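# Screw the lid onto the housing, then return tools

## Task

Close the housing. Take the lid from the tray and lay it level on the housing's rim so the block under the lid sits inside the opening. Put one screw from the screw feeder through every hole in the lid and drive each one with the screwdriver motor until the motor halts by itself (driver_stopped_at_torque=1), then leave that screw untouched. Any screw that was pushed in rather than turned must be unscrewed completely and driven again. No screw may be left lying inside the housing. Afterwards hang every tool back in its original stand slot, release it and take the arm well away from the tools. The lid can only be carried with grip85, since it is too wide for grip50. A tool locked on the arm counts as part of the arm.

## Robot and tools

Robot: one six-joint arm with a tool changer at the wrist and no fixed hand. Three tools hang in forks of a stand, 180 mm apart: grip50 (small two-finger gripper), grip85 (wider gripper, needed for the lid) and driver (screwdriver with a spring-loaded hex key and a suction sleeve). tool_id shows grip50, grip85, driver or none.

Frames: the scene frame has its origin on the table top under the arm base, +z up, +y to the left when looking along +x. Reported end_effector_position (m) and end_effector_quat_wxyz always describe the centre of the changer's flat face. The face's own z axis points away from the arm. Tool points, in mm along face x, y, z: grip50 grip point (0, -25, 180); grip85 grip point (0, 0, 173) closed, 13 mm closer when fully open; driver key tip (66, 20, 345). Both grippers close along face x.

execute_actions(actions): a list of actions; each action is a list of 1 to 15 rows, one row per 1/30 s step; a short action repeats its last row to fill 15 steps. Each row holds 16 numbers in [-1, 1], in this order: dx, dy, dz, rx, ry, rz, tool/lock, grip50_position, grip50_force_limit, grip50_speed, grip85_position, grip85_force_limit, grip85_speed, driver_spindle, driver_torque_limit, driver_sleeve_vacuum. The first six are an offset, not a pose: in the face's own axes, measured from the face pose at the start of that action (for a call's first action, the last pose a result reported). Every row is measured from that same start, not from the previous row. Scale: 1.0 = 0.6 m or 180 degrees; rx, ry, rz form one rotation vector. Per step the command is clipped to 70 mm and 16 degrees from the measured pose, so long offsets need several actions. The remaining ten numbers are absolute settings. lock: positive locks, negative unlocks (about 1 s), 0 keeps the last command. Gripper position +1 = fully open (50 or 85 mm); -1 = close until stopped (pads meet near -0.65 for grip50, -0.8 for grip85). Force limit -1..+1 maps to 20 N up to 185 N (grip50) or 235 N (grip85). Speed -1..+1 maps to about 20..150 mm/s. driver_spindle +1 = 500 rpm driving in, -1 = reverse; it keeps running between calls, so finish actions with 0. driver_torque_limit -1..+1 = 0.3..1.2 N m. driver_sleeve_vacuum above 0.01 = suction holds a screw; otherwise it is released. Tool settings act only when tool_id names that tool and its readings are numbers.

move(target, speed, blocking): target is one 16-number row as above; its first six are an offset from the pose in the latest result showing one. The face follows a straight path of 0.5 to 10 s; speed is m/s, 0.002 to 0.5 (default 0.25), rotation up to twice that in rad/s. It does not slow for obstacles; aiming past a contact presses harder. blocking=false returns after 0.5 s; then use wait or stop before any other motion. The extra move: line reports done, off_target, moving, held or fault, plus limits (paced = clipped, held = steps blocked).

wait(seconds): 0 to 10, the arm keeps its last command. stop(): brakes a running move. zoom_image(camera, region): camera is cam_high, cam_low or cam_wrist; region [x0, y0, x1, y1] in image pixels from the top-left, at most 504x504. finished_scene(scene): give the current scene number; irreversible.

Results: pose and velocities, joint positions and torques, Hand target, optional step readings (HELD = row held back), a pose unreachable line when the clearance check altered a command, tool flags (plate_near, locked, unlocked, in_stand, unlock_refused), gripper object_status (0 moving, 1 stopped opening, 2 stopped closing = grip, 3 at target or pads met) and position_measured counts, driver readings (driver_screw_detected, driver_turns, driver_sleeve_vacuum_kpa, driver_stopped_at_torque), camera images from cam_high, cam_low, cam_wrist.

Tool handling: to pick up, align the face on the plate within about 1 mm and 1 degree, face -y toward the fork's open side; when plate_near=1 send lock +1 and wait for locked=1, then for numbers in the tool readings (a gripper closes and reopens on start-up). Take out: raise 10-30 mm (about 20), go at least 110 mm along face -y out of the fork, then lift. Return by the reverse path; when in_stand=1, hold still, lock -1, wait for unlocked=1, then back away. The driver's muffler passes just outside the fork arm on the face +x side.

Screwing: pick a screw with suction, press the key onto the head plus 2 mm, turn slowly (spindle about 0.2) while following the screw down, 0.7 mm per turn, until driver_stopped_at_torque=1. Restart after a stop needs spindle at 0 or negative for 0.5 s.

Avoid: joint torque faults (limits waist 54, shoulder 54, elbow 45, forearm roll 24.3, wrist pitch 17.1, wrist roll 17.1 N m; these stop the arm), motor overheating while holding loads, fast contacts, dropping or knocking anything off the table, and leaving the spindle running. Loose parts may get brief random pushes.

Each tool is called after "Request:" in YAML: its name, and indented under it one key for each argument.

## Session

Request:
execute_actions:
  actions: []

Scene clock: 0.00 s.
end_effector_position=(+0.4586, -0.0205, +0.3200) locked=0 unlocked=1 plate_near=0 in_stand=0 unlock_refused=0 tool_id=none grip50_position_measured=n/a grip50_object_status=n/a grip85_position_measured=n/a grip85_object_status=n/a driver_sleeve_vacuum_kpa=n/a driver_screw_detected=n/a driver_stopped_at_torque=n/a driver_turns=n/a end_effector_quat_wxyz=(-0.002, +0.721, +0.693, +0.003) end_effector_velocity=(-0.001, -0.001, -0.000) end_effector_angular_velocity=(-0.000, +0.002, -0.000)
Joint positions: [-0.001 -0.271 -0.835  0.002 -0.563 -0.003]
Joint velocities: [-0.001  0.     0.001 -0.001 -0.001 -0.   ]
Joint torques (N m, as the arm reports them, + toward a larger angle): no reading
Motor temperatures (°C, as the motors report them): [30 30 38 32 39 39]
Hand target: +0.459, -0.021, +0.320; -0.002, +0.721, +0.693, +0.003
camera_calibration (this result's frames):
cam_wrist: T_world_to_cam=[[-0.00292315, 0.999983, -0.00512154, 0.0196186], [0.970887, 0.00406476, 0.239505, -0.462157], [0.239522, -0.00427232, -0.970882, 0.247117], [0, 0, 0, 1]] pos_world=[0.389569, -0.016684, 0.350711]

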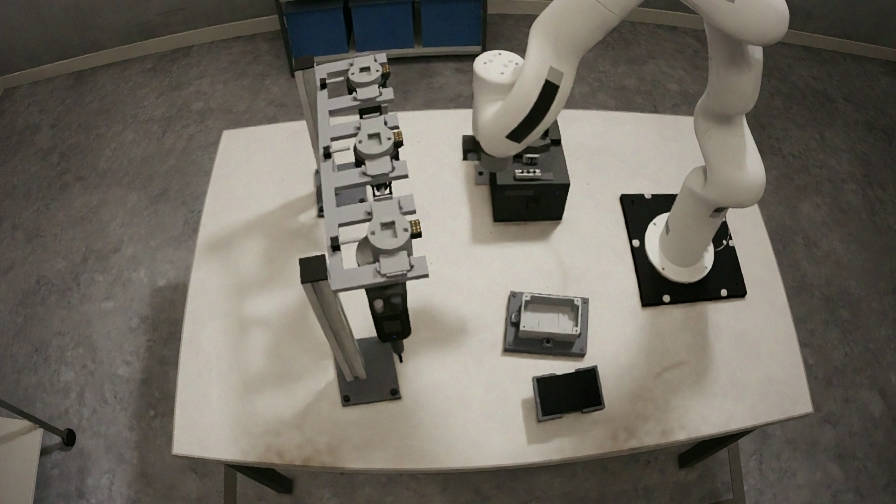

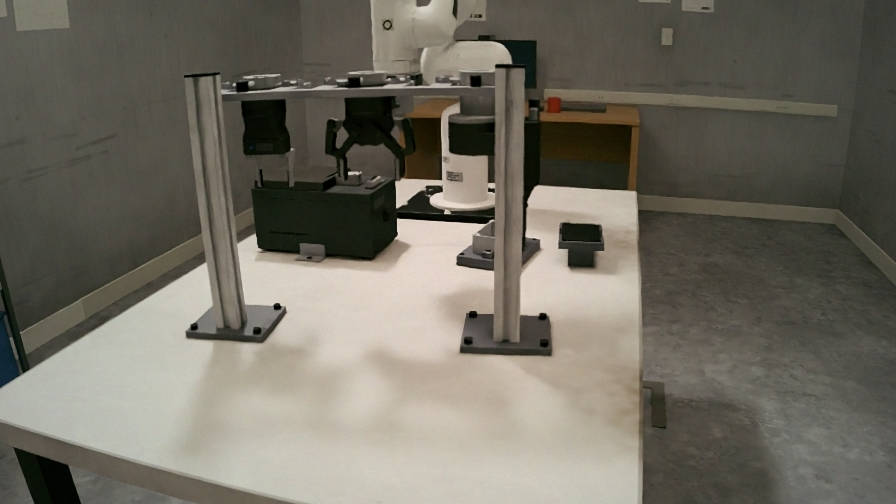

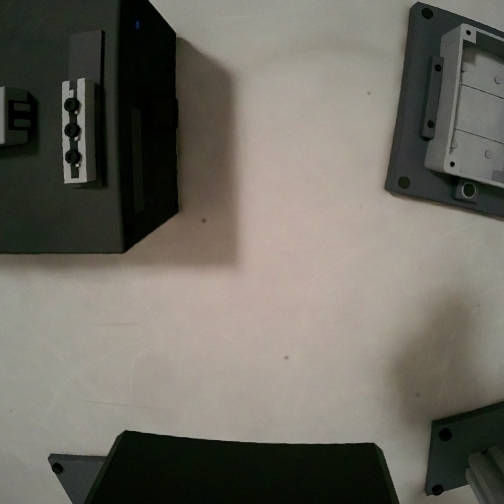

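Request:
zoom_image:
  camera: "cam_high"
  region: [280, 40, 480, 320]

Request:
zoom_image:
  camera: "cam_high"
  region: [480, 270, 640, 430]

Region (280, 40, 480, 320) of cam_high's 896x504 image, scaled by 1.800, with more detail than that image has; it fills the left 360 columns of this view, and the rest is white.

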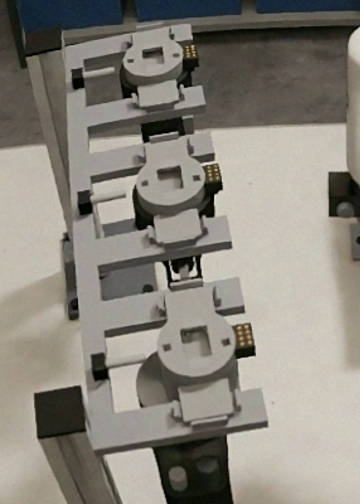

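Region (480, 270, 640, 430) of cam_high's 896x504 image, scaled by 3.150, with more detail than that image has.

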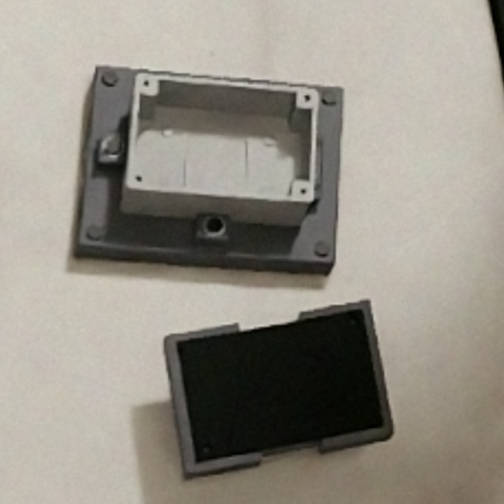

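Request:
move:
  target: [0.0205,0.185,-0.3,0,0,-0.058,0,0,0,0,0,0,0,0,0,0]
  speed: 0.3

Scene clock: 42.83 s.
end_effector_position=(+0.5696, -0.0138, +0.4998) locked=0 unlocked=1 plate_near=0 in_stand=0 unlock_refused=0 tool_id=none grip50_position_measured=n/a grip50_object_status=n/a grip85_position_measured=n/a grip85_object_status=n/a driver_sleeve_vacuum_kpa=n/a driver_screw_detected=n/a driver_stopped_at_torque=n/a driver_turns=n/a end_effector_quat_wxyz=(-0.002, +0.655, +0.756, +0.003) end_effector_velocity=(+0.001, -0.000, +0.003) end_effector_angular_velocity=(-0.000, -0.002, +0.001)
Joint positions: [ 0.02  -0.334 -1.36   0.002 -1.025 -0.163]
Joint velocities: [-0.    -0.001 -0.008 -0.    -0.005 -0.001]
Joint torques (N m, as the arm reports them, + toward a larger angle): [ -0.27  36.33 -17.87   0.4    0.07  -0.18]
Motor temperatures (°C, as the motors report them): [30 30 39 32 39 39]
Hand target: +0.570, -0.014, +0.500; -0.002, +0.655, +0.756, +0.004
Off the commanded pose: 0.001 m, 0 deg.
move: done
camera_calibration (this result's frames):
cam_wrist: T_world_to_cam=[[-0.184516, 0.982817, -0.00497903, 0.117258], [0.953834, 0.180292, 0.240199, -0.6012], [0.236969, 0.0395714, -0.970711, 0.3971], [0, 0, 0, 1]] pos_world=[0.50098, -0.0225658, 0.530461]

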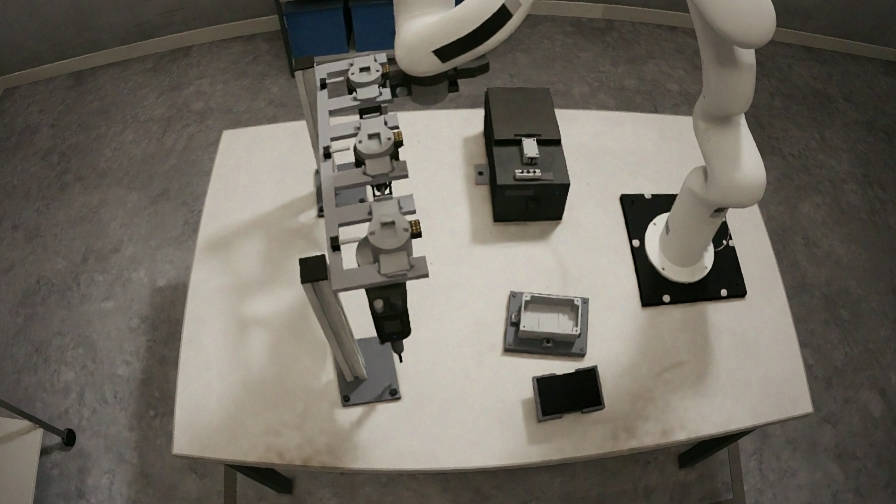

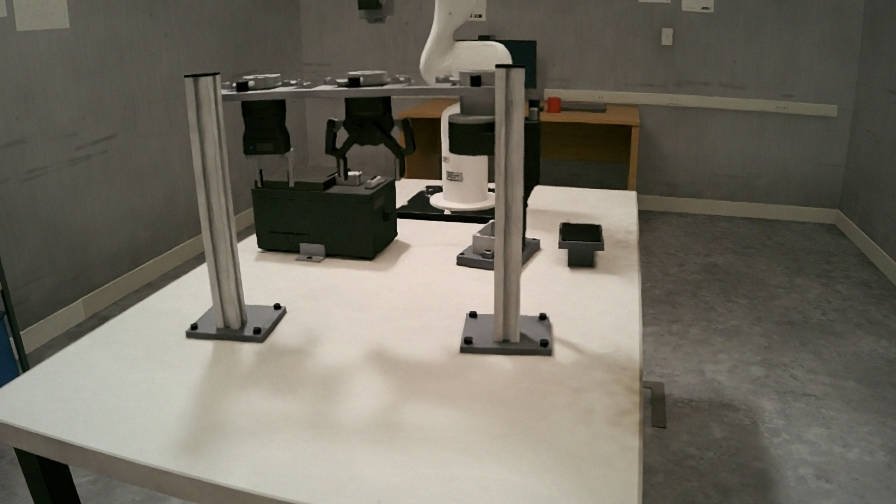

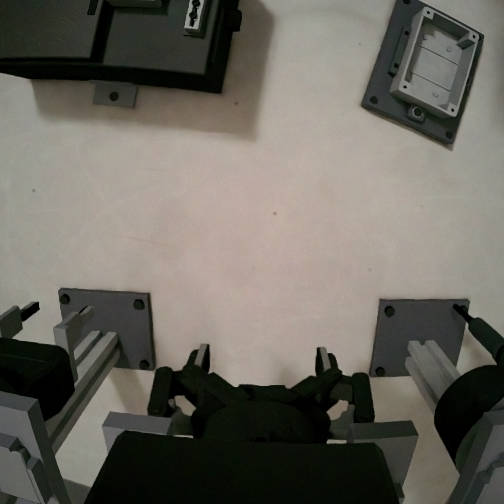

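Request:
move:
  target: [0.0027,0.1543,0.068,0,0,0,0,0,0,0,0,0,0,0,0,0]
  speed: 0.15

Scene clock: 59.80 s.
end_effector_position=(+0.6609, +0.0010, +0.4594) locked=0 unlocked=1 plate_near=0 in_stand=0 unlock_refused=0 tool_id=none grip50_position_measured=n/a grip50_object_status=n/a grip85_position_measured=n/a grip85_object_status=n/a driver_sleeve_vacuum_kpa=n/a driver_screw_detected=n/a driver_stopped_at_torque=n/a driver_turns=n/a end_effector_quat_wxyz=(-0.002, +0.655, +0.756, +0.003) end_effector_velocity=(+0.000, +0.000, -0.000) end_effector_angular_velocity=(-0.000, +0.004, +0.001)
Joint positions: [ 0.045 -0.593 -1.629  0.002 -1.035 -0.138]
Joint velocities: [ 0.001 -0.003 -0.004 -0.    -0.004 -0.   ]
Joint torques (N m, as the arm reports them, + toward a larger angle): [ -1.24  49.16 -17.84   0.16   0.07  -0.19]
Motor temperatures (°C, as the motors report them): [30 31 39 32 39 39]
Hand target: +0.661, +0.001, +0.459; -0.002, +0.655, +0.756, +0.003
Off the commanded pose: 0.000 m, 0 deg.
move: done
camera_calibration (this result's frames):
cam_wrist: T_world_to_cam=[[-0.184501, 0.98282, -0.00497902, 0.119323], [0.953781, 0.180268, 0.240428, -0.681329], [0.237195, 0.0396103, -0.970654, 0.335473], [0, 0, 0, 1]] pos_world=[0.592281, -0.00773982, 0.490033]

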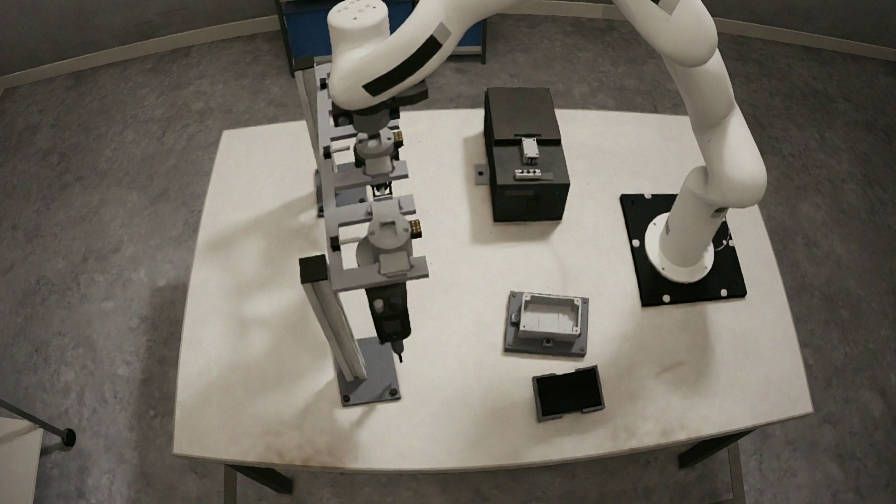

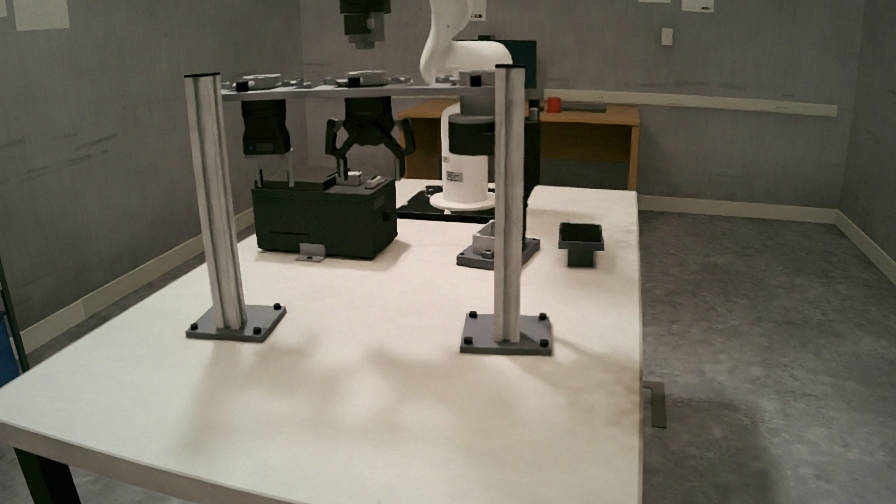

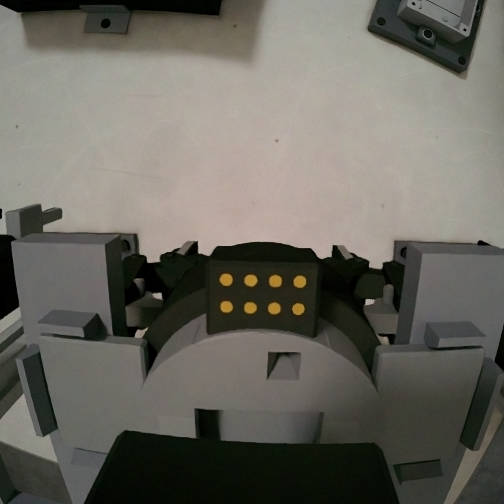

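Request:
zoom_image:
  camera: "cam_wrist"
  region: [180, 230, 348, 430]

Region (180, 230, 348, 430) of cam_wrist's 504x504 image, scaled by 2.520, with more detail than that image has; it fills the left 423 columns of this view, and the rest is white.

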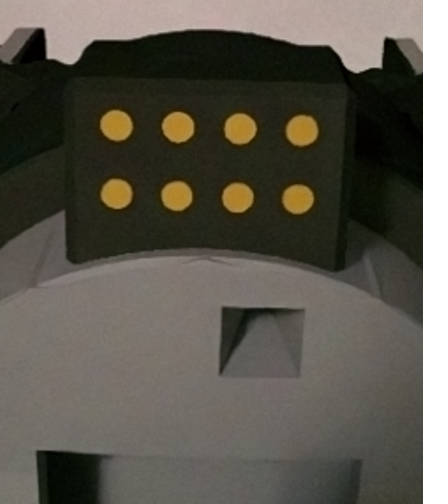

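Request:
move:
  target: [0.0013,-0.0015,0.07,0,0,0,0,0,0,0,0,0,0,0,0,0]
  speed: 0.06

Request:
move:
  target: [0,0,0.0095,0,0,0,0,0,0,0,0,0,0,0,0,0]
  speed: 0.01

Scene clock: 125.63 s.
end_effector_position=(+0.6599, +0.0019, +0.4176) locked=0 unlocked=1 plate_near=0 in_stand=0 unlock_refused=0 tool_id=none grip50_position_measured=n/a grip50_object_status=n/a grip85_position_measured=n/a grip85_object_status=n/a driver_sleeve_vacuum_kpa=n/a driver_screw_detected=n/a driver_stopped_at_torque=n/a driver_turns=n/a end_effector_quat_wxyz=(-0.002, +0.655, +0.756, +0.003) end_effector_velocity=(+0.000, -0.000, +0.000) end_effector_angular_velocity=(-0.000, -0.001, +0.000)
Joint positions: [ 0.046 -0.618 -1.571  0.002 -0.952 -0.137]
Joint velocities: [-0.     0.001  0.001 -0.     0.001 -0.   ]
Joint torques (N m, as the arm reports them, + toward a larger angle): [ -1.47  49.52 -17.64   0.47  -0.1   -0.16]
Motor temperatures (°C, as the motors report them): [30 31 39 32 39 39]
Hand target: +0.660, +0.002, +0.417; -0.002, +0.655, +0.756, +0.003
Off the commanded pose: 0.000 m, 0 deg.
move: done
camera_calibration (this result's frames):
cam_wrist: T_world_to_cam=[[-0.184379, 0.982842, -0.0050856, 0.11804], [0.953755, 0.180168, 0.240607, -0.670607], [0.237395, 0.0395126, -0.970609, 0.294934], [0, 0, 0, 1]] pos_world=[0.591342, -0.00684653, 0.448219]

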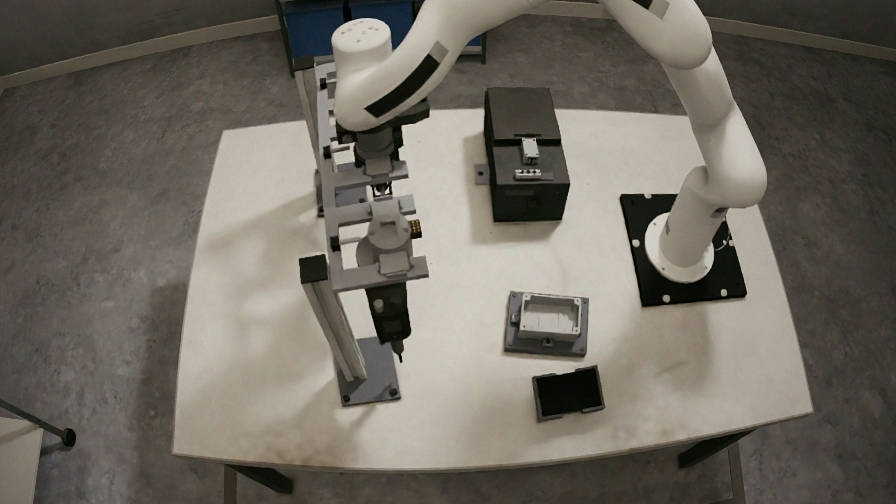

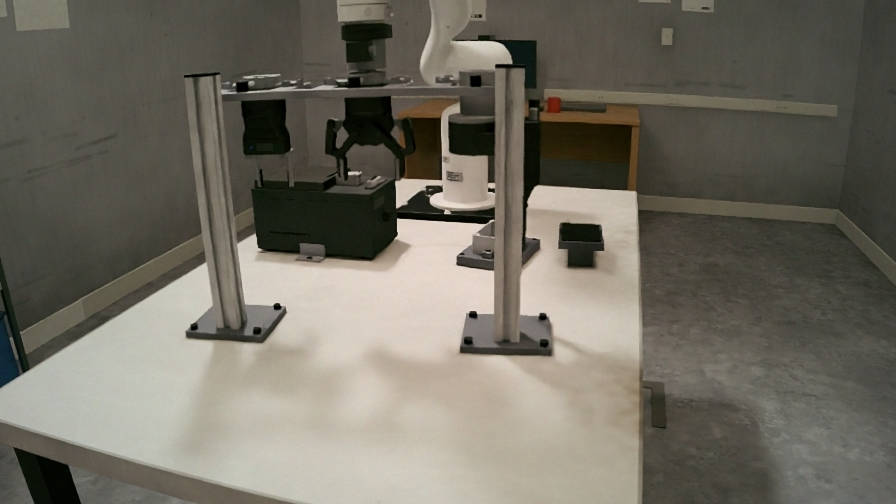

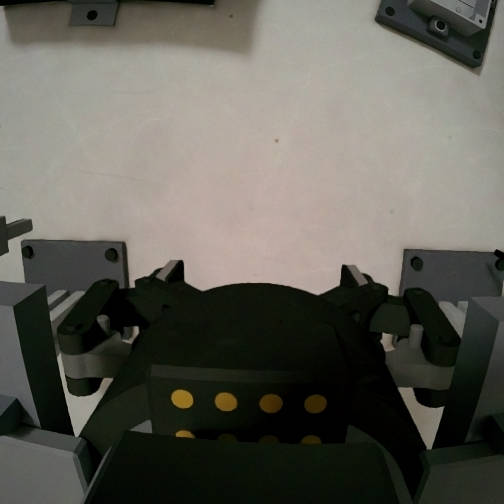

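Scene clock: 126.43 s.
end_effector_position=(+0.6600, +0.0019, +0.4121) locked=0 unlocked=1 plate_near=1 in_stand=1 unlock_refused=0 tool_id=none grip50_position_measured=n/a grip50_object_status=n/a grip85_position_measured=n/a grip85_object_status=n/a driver_sleeve_vacuum_kpa=n/a driver_screw_detected=n/a driver_stopped_at_torque=n/a driver_turns=n/a end_effector_quat_wxyz=(-0.002, +0.655, +0.756, +0.003) end_effector_velocity=(+0.000, -0.000, -0.001) end_effector_angular_velocity=(-0.000, -0.003, +0.000)
Joint positions: [ 0.046 -0.622 -1.564  0.002 -0.941 -0.137]
Joint velocities: [-0.    -0.     0.001 -0.     0.004 -0.   ]
Joint torques (N m, as the arm reports them, + toward a larger angle): [ -0.81  48.02 -17.22   0.38   0.12  -0.12]
Motor temperatures (°C, as the motors report them): [30 31 39 32 39 39]
Hand target: +0.660, +0.002, +0.412; -0.002, +0.655, +0.756, +0.003
Off the commanded pose: 0.000 m, 0 deg.
move: done
camera_calibration (this result's frames):
cam_wrist: T_world_to_cam=[[-0.184444, 0.98283, -0.00513387, 0.118049], [0.953708, 0.180236, 0.240739, -0.669334], [0.237531, 0.0395066, -0.970576, 0.289482], [0, 0, 0, 1]] pos_world=[0.591362, -0.00682, 0.442705]

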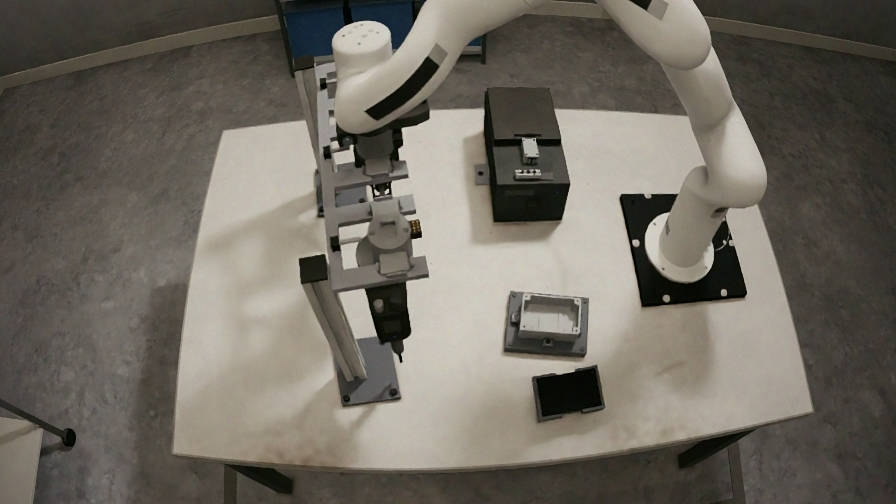

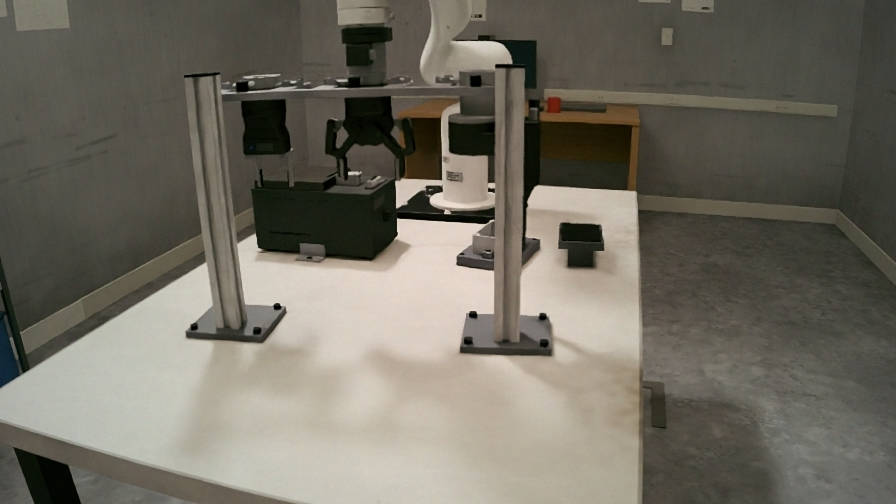

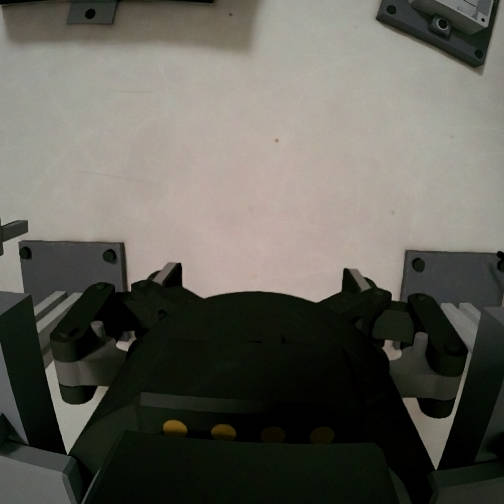

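Plate near. Lock.

Request:
execute_actions:
  actions:
    - [[0,0,0,0,0,0,1,0,0,1,0,1,0,0,0,0]]
    - [[0,0,0,0,0,0,1,0,0,1,0,1,0,0,0,0]]
    - [[0,0,0,0,0,0,1,0,0,1,0,1,0,0,0,0]]

Scene clock: 131.40 s.
end_effector_position=(+0.6600, +0.0019, +0.4123) locked=1 unlocked=0 plate_near=1 in_stand=1 unlock_refused=0 tool_id=grip85 grip50_position_measured=n/a grip50_object_status=n/a grip85_position_measured=n/a grip85_object_status=n/a driver_sleeve_vacuum_kpa=n/a driver_screw_detected=n/a driver_stopped_at_torque=n/a driver_turns=n/a end_effector_quat_wxyz=(-0.002, +0.655, +0.756, +0.004) end_effector_velocity=(-0.000, +0.000, -0.000) end_effector_angular_velocity=(-0.001, +0.003, +0.001)
Joint positions: [ 0.046 -0.622 -1.565  0.002 -0.941 -0.137]
Joint velocities: [ 0.    -0.     0.    -0.001 -0.003 -0.   ]
Joint torques (N m, as the arm reports them, + toward a larger angle): [ -1.9   56.87 -21.33   0.63   0.1   -0.23]
Motor temperatures (°C, as the motors report them): [30 31 39 32 39 39]
Hand target: +0.660, +0.002, +0.412; -0.002, +0.655, +0.756, +0.004
Off the commanded pose: 0.000 m, 0 deg.
Step readings (end_effector_position; steps 1 to 15: 1st action; 16 to 30: 2nd action; 31 to 45: 3rd action):
0: (+0.6599, +0.0019, +0.4119)
1: (+0.6599, +0.0019, +0.4119)
2: (+0.6599, +0.0019, +0.4119)
4: (+0.6599, +0.0019, +0.4119)
8: (+0.6599, +0.0019, +0.4119)
15: (+0.6599, +0.0019, +0.4120)
16: (+0.6599, +0.0019, +0.4120)
17: (+0.6599, +0.0019, +0.4120)
19: (+0.6599, +0.0019, +0.4119)
23: (+0.6600, +0.0019, +0.4121)
30: (+0.6600, +0.0019, +0.4123)
31: (+0.6600, +0.0019, +0.4123)
32: (+0.6600, +0.0019, +0.4123)
34: (+0.6600, +0.0019, +0.4123)
38: (+0.6600, +0.0019, +0.4123)
45: end_effector_position above
camera_calibration (this result's frames):
cam_wrist: T_world_to_cam=[[-0.184193, 0.982877, -0.00507553, 0.117865], [0.953686, 0.179967, 0.241028, -0.669543], [0.237814, 0.0395553, -0.970505, 0.289518], [0, 0, 0, 1]] pos_world=[0.591392, -0.00680285, 0.442955]

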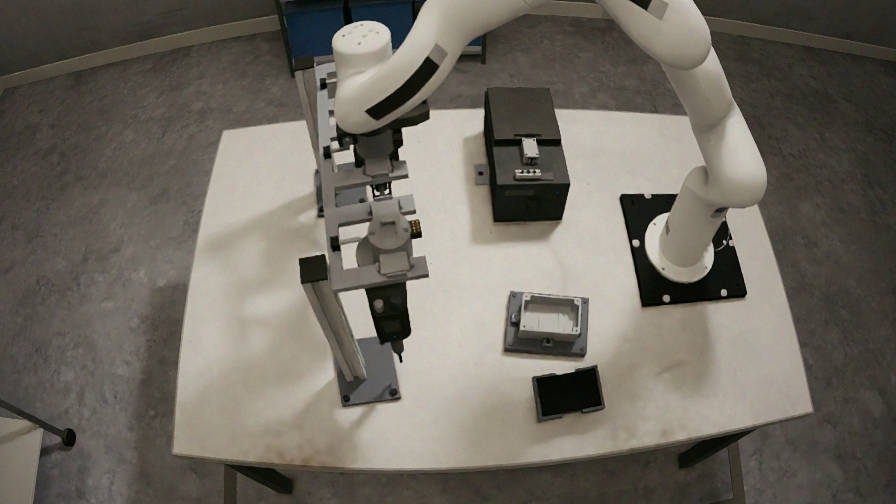

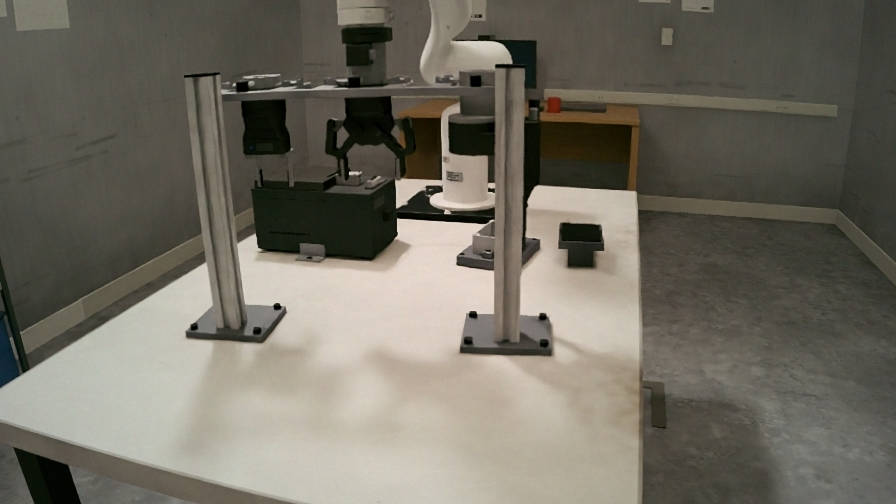

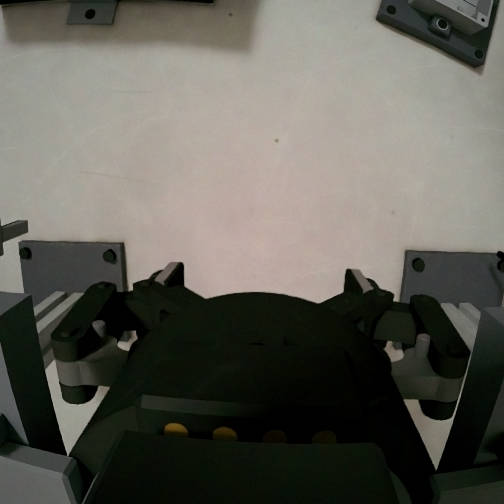

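Request:
move:
  target: [0,0,-0.033,0,0,0,0,0,0,1,0,1,0,0,0,0]
  speed: 0.06

Request:
move:
  target: [0,-0.22,0,0,0,0,0,0,0,1,0,1,0,0,0,0]
  speed: 0.15

Request:
zoom_image:
  camera: "cam_high"
  region: [490, 280, 630, 430]

Scene clock: 140.97 s.
end_effector_position=(+0.6599, +0.0018, +0.4320) locked=1 unlocked=0 plate_near=1 in_stand=0 unlock_refused=0 tool_id=grip85 grip50_position_measured=n/a grip50_object_status=n/a grip85_position_measured=129 grip85_object_status=3 driver_sleeve_vacuum_kpa=n/a driver_screw_detected=n/a driver_stopped_at_torque=n/a driver_turns=n/a end_effector_quat_wxyz=(-0.002, +0.655, +0.756, +0.004) end_effector_velocity=(+0.000, +0.000, +0.001) end_effector_angular_velocity=(+0.001, +0.001, -0.001)
Joint positions: [ 0.046 -0.607 -1.588  0.002 -0.979 -0.137]
Joint velocities: [ 0.    -0.    -0.002  0.001 -0.002  0.   ]
Joint torques (N m, as the arm reports them, + toward a larger angle): [ -1.97  60.54 -22.24   0.25  -0.07  -0.18]
Motor temperatures (°C, as the motors report them): [30 31 39 32 39 39]
Hand target: +0.660, +0.002, +0.432; -0.002, +0.655, +0.756, +0.004
Off the commanded pose: 0.000 m, 0 deg.
move: done
camera_calibration (this result's frames):
cam_wrist: T_world_to_cam=[[-0.184248, 0.982867, -0.00501128, 0.118074], [0.953716, 0.180011, 0.240877, -0.674151], [0.237652, 0.0396017, -0.970543, 0.308705], [0, 0, 0, 1]] pos_world=[0.591339, -0.00692155, 0.462591]

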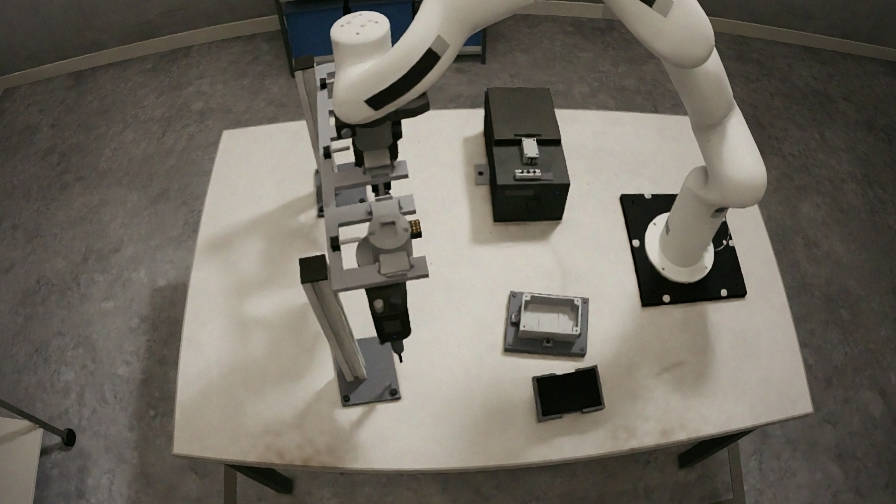

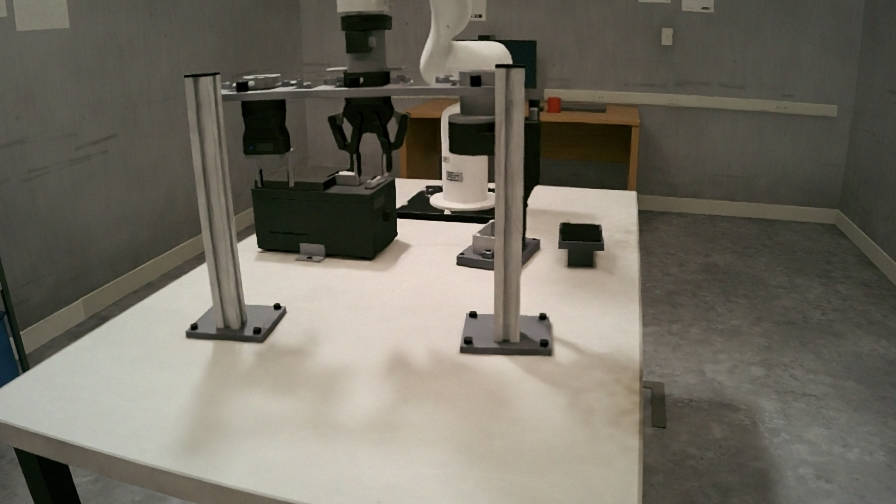

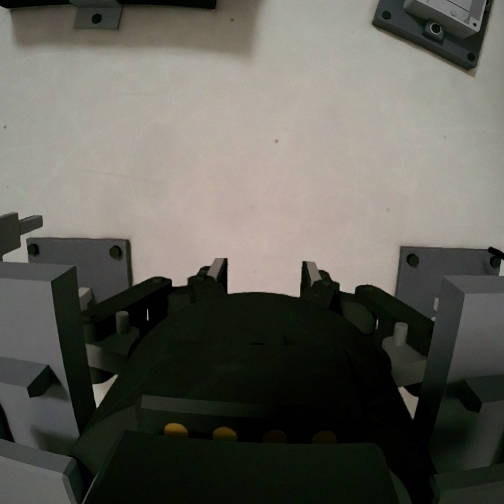

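Scene clock: 142.30 s.
end_effector_position=(+0.5295, -0.0167, +0.4316) locked=1 unlocked=0 plate_near=1 in_stand=0 unlock_refused=0 tool_id=grip85 grip50_position_measured=n/a grip50_object_status=n/a grip85_position_measured=129 grip85_object_status=3 driver_sleeve_vacuum_kpa=n/a driver_screw_detected=n/a driver_stopped_at_torque=n/a driver_turns=n/a end_effector_quat_wxyz=(-0.001, +0.655, +0.756, +0.004) end_effector_velocity=(-0.001, -0.000, -0.000) end_effector_angular_velocity=(-0.000, +0.001, +0.001)
Joint positions: [ 0.013 -0.286 -1.14   0.002 -0.853 -0.171]
Joint velocities: [-0.     0.002  0.004 -0.001  0.    -0.001]
Joint torques (N m, as the arm reports them, + toward a larger angle): [ -1.76  42.17 -21.51   0.28  -0.08  -0.2 ]
Motor temperatures (°C, as the motors report them): [30 31 39 32 39 39]
Hand target: +0.529, -0.017, +0.432; -0.002, +0.655, +0.756, +0.004
Off the commanded pose: 0.000 m, 0 deg.
move: done
camera_calibration (this result's frames):
cam_wrist: T_world_to_cam=[[-0.184098, 0.982894, -0.00524303, 0.112255], [0.953669, 0.17991, 0.241139, -0.546417], [0.237958, 0.0393931, -0.970476, 0.339935], [0, 0, 0, 1]] pos_world=[0.460876, -0.0254197, 0.46225]

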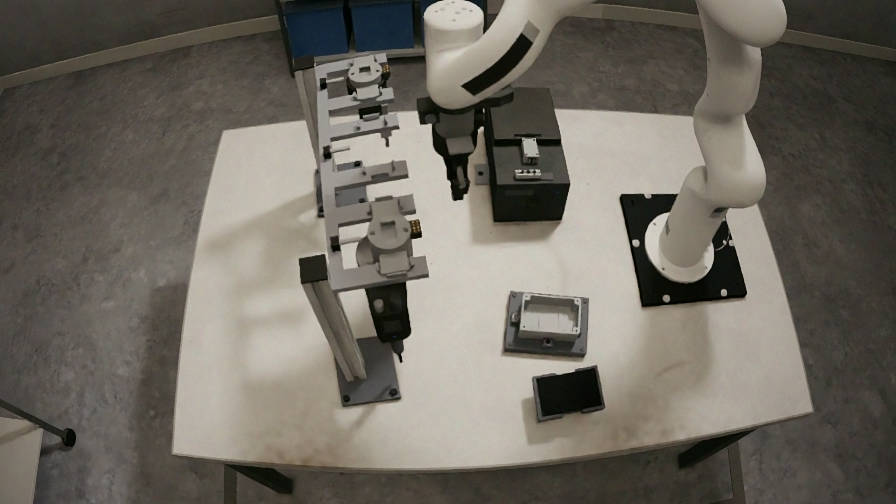

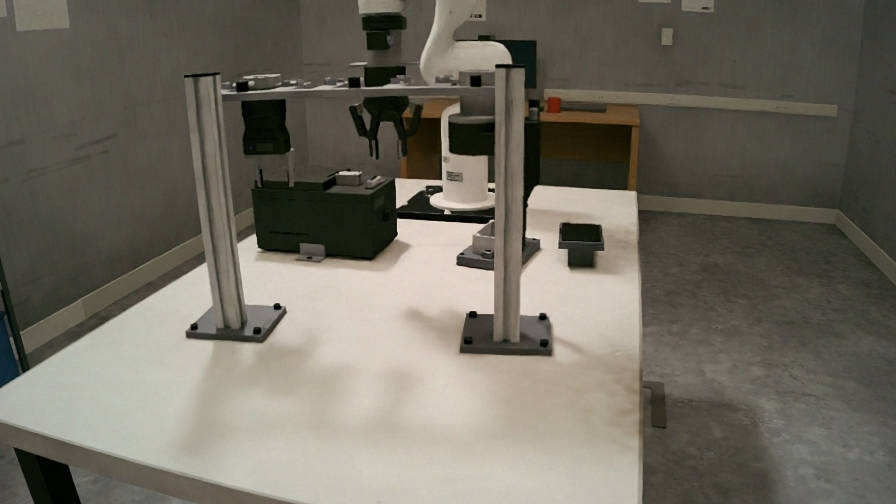

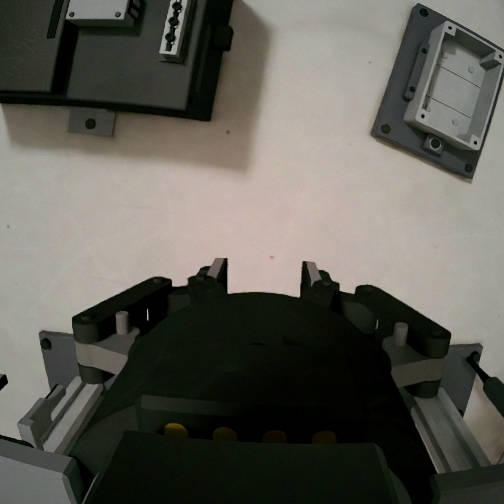

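Region (490, 280, 630, 430) of cam_high's 896x504 image, scaled by 3.360, with more detail than that image has; it fills the left 470 columns of this view, and the rest is white.

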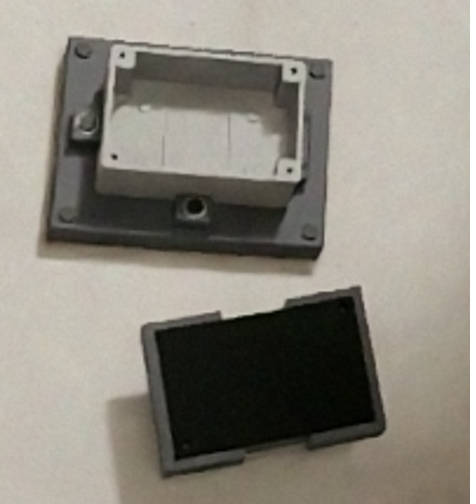

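Request:
move:
  target: [0.636,-0.1266,0.0527,0,0,-0.0194,0,0,0,0,1,0,1,0,0,0]
  speed: 0.3

Scene clock: 191.50 s.
end_effector_position=(+0.4007, +0.3503, +0.4022) locked=1 unlocked=0 plate_near=1 in_stand=0 unlock_refused=0 tool_id=grip85 grip50_position_measured=n/a grip50_object_status=n/a grip85_position_measured=3 grip85_object_status=3 driver_sleeve_vacuum_kpa=n/a driver_screw_detected=n/a driver_stopped_at_torque=n/a driver_turns=n/a end_effector_quat_wxyz=(-0.002, +0.632, +0.775, +0.003) end_effector_velocity=(-0.000, +0.002, -0.000) end_effector_angular_velocity=(+0.001, -0.002, +0.002)
Joint positions: [ 0.761 -0.328 -1.118  0.001 -0.789  0.517]
Joint velocities: [ 0.003 -0.002 -0.002 -0.001  0.002  0.002]
Joint torques (N m, as the arm reports them, + toward a larger angle): [ -0.9   42.83 -20.77   0.12  -0.09  -0.32]
Motor temperatures (°C, as the motors report them): [30 31 40 32 39 39]
Hand target: +0.401, +0.351, +0.402; -0.002, +0.632, +0.775, +0.004
Off the commanded pose: 0.001 m, 0 deg.
move: done
camera_calibration (this result's frames):
cam_wrist: T_world_to_cam=[[-0.243176, 0.969971, -0.00469665, -0.244397], [0.941243, 0.237138, 0.240473, -0.497365], [0.234365, 0.0540565, -0.970645, 0.323881], [0, 0, 0, 1]] pos_world=[0.332803, 0.337494, 0.432828]

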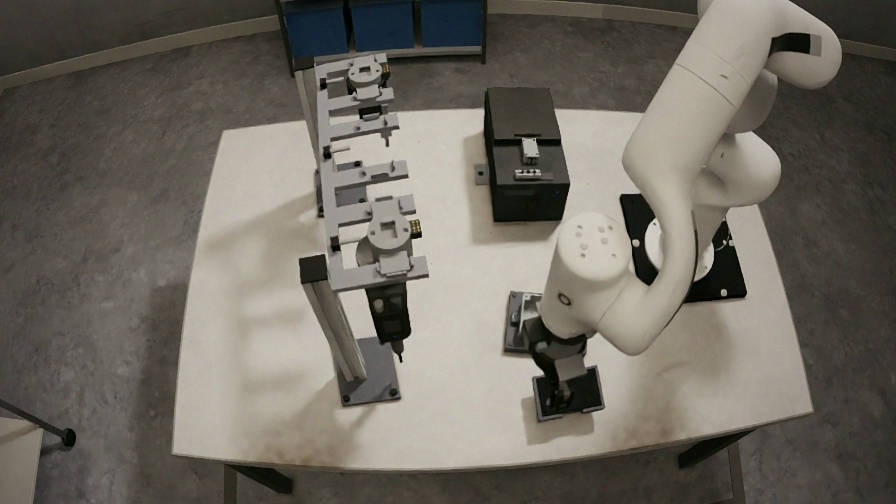

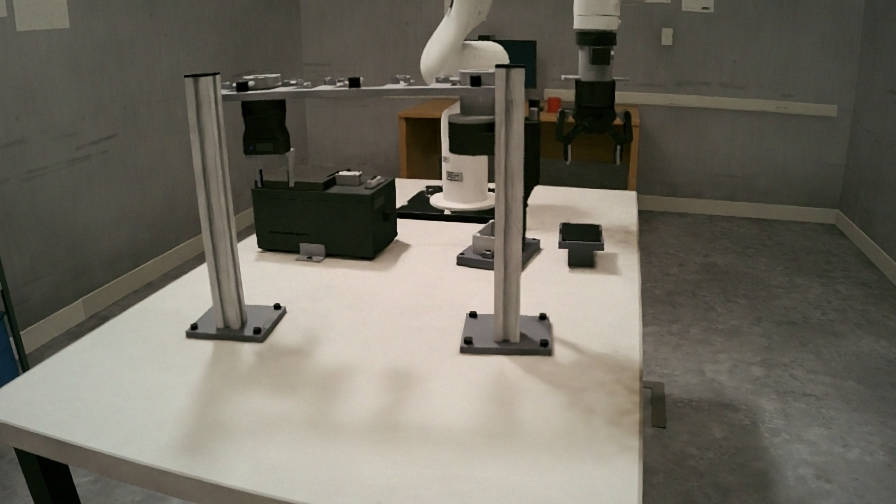

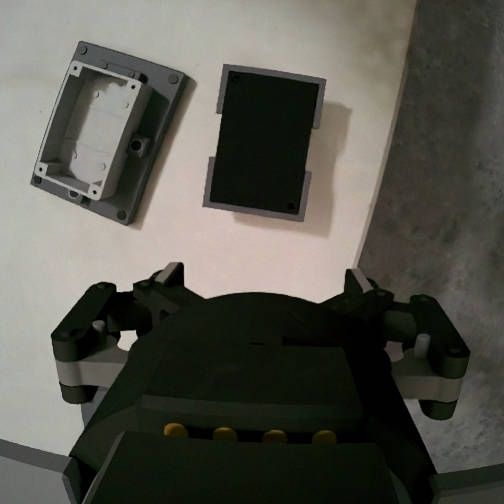

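Request:
zoom_image:
  camera: "cam_wrist"
  region: [180, 50, 360, 240]

Region (180, 50, 360, 240) of cam_wrist's 504x504 image, scaled by 2.653, with more detail than that image has; it fills the left 477 columns of this view, and the rest is white.

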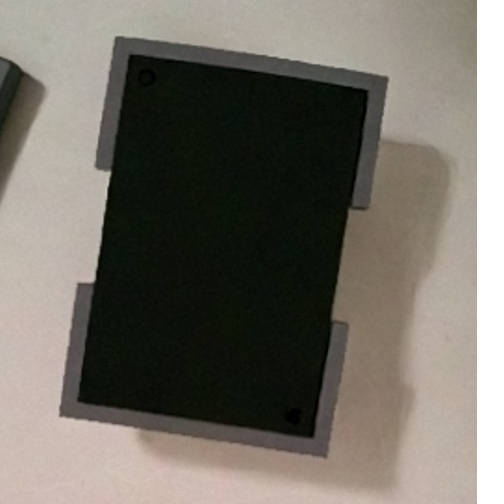

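Request:
move:
  target: [-0.0063,-0.1253,0.187,0,0,0.031,0,0,0,0,1,0,1,0,0,0]
  speed: 0.2

Request:
zoom_image:
  camera: "cam_wrist"
  region: [150, 130, 380, 330]

Scene clock: 262.40 s.
end_effector_position=(+0.3283, +0.3325, +0.2901) locked=1 unlocked=0 plate_near=1 in_stand=0 unlock_refused=0 tool_id=grip85 grip50_position_measured=n/a grip50_object_status=n/a grip85_position_measured=3 grip85_object_status=3 driver_sleeve_vacuum_kpa=n/a driver_screw_detected=n/a driver_stopped_at_torque=n/a driver_turns=n/a end_effector_quat_wxyz=(-0.002, +0.669, +0.743, +0.004) end_effector_velocity=(-0.001, -0.001, -0.002) end_effector_angular_velocity=(-0.004, +0.002, +0.000)
Joint positions: [ 0.833 -0.347 -0.846  0.001 -0.496  0.687]
Joint velocities: [ 0.002 -0.001  0.003 -0.003  0.001  0.004]
Joint torques (N m, as the arm reports them, + toward a larger angle): [ -1.    39.07 -17.76  -0.23  -0.09  -0.23]
Motor temperatures (°C, as the motors report them): [30 31 40 32 39 39]
Hand target: +0.328, +0.332, +0.290; -0.002, +0.669, +0.743, +0.003
Off the commanded pose: 0.000 m, 0 deg.
move: done
camera_calibration (this result's frames):
cam_wrist: T_world_to_cam=[[-0.14743, 0.989064, -0.00411731, -0.283127], [0.959892, 0.144082, 0.240515, -0.373186], [0.238478, 0.0315069, -0.970637, 0.239207], [0, 0, 0, 1]] pos_world=[0.259431, 0.326264, 0.320774]

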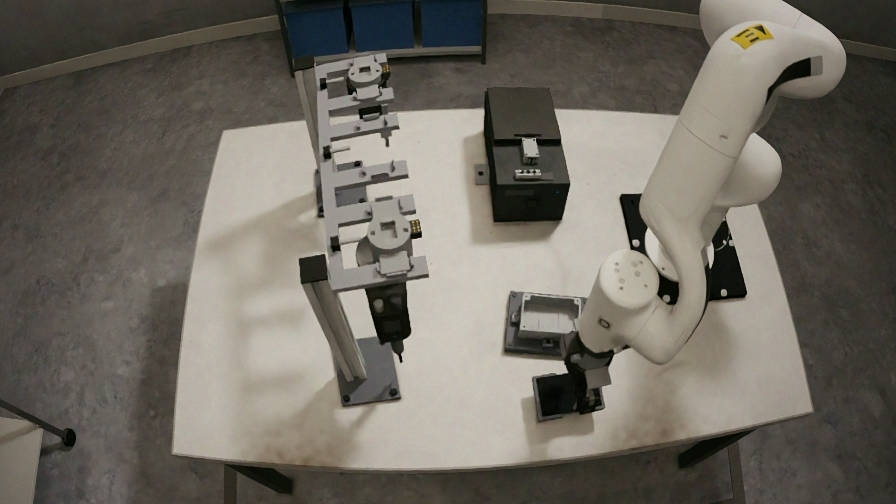

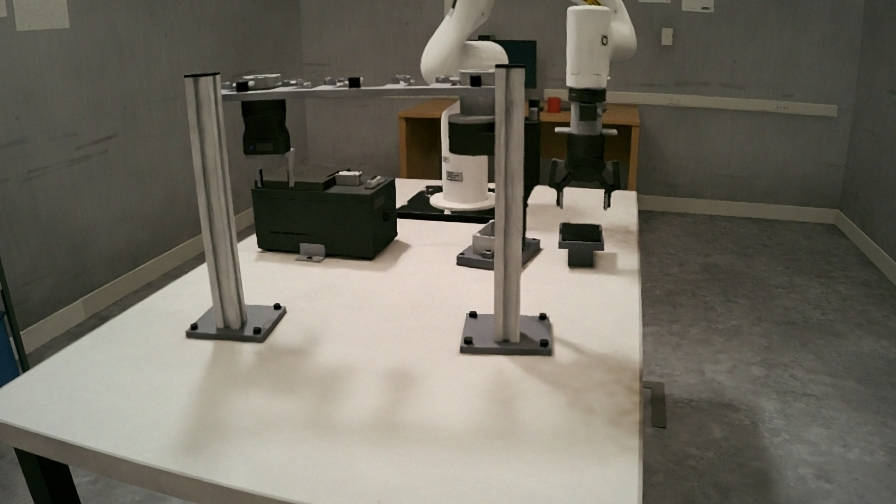

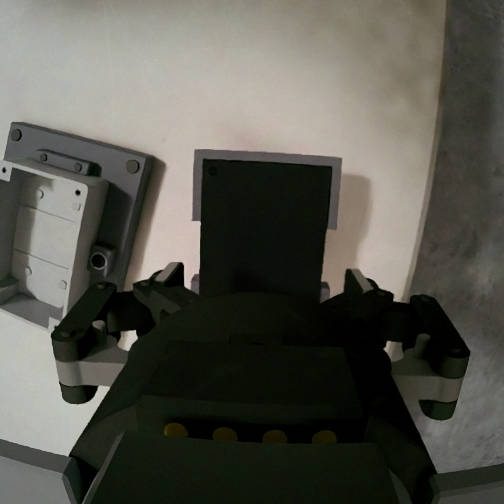

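Region (150, 130, 380, 330) of cam_wrist's 504x504 image, scaled by 2.191, with more detail than that image has; it fills the top 438 rows of this view, and the rest is white.

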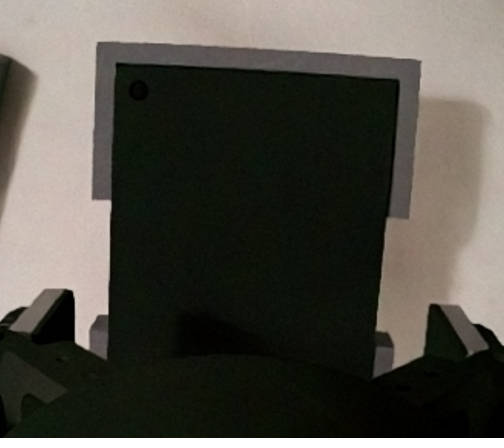

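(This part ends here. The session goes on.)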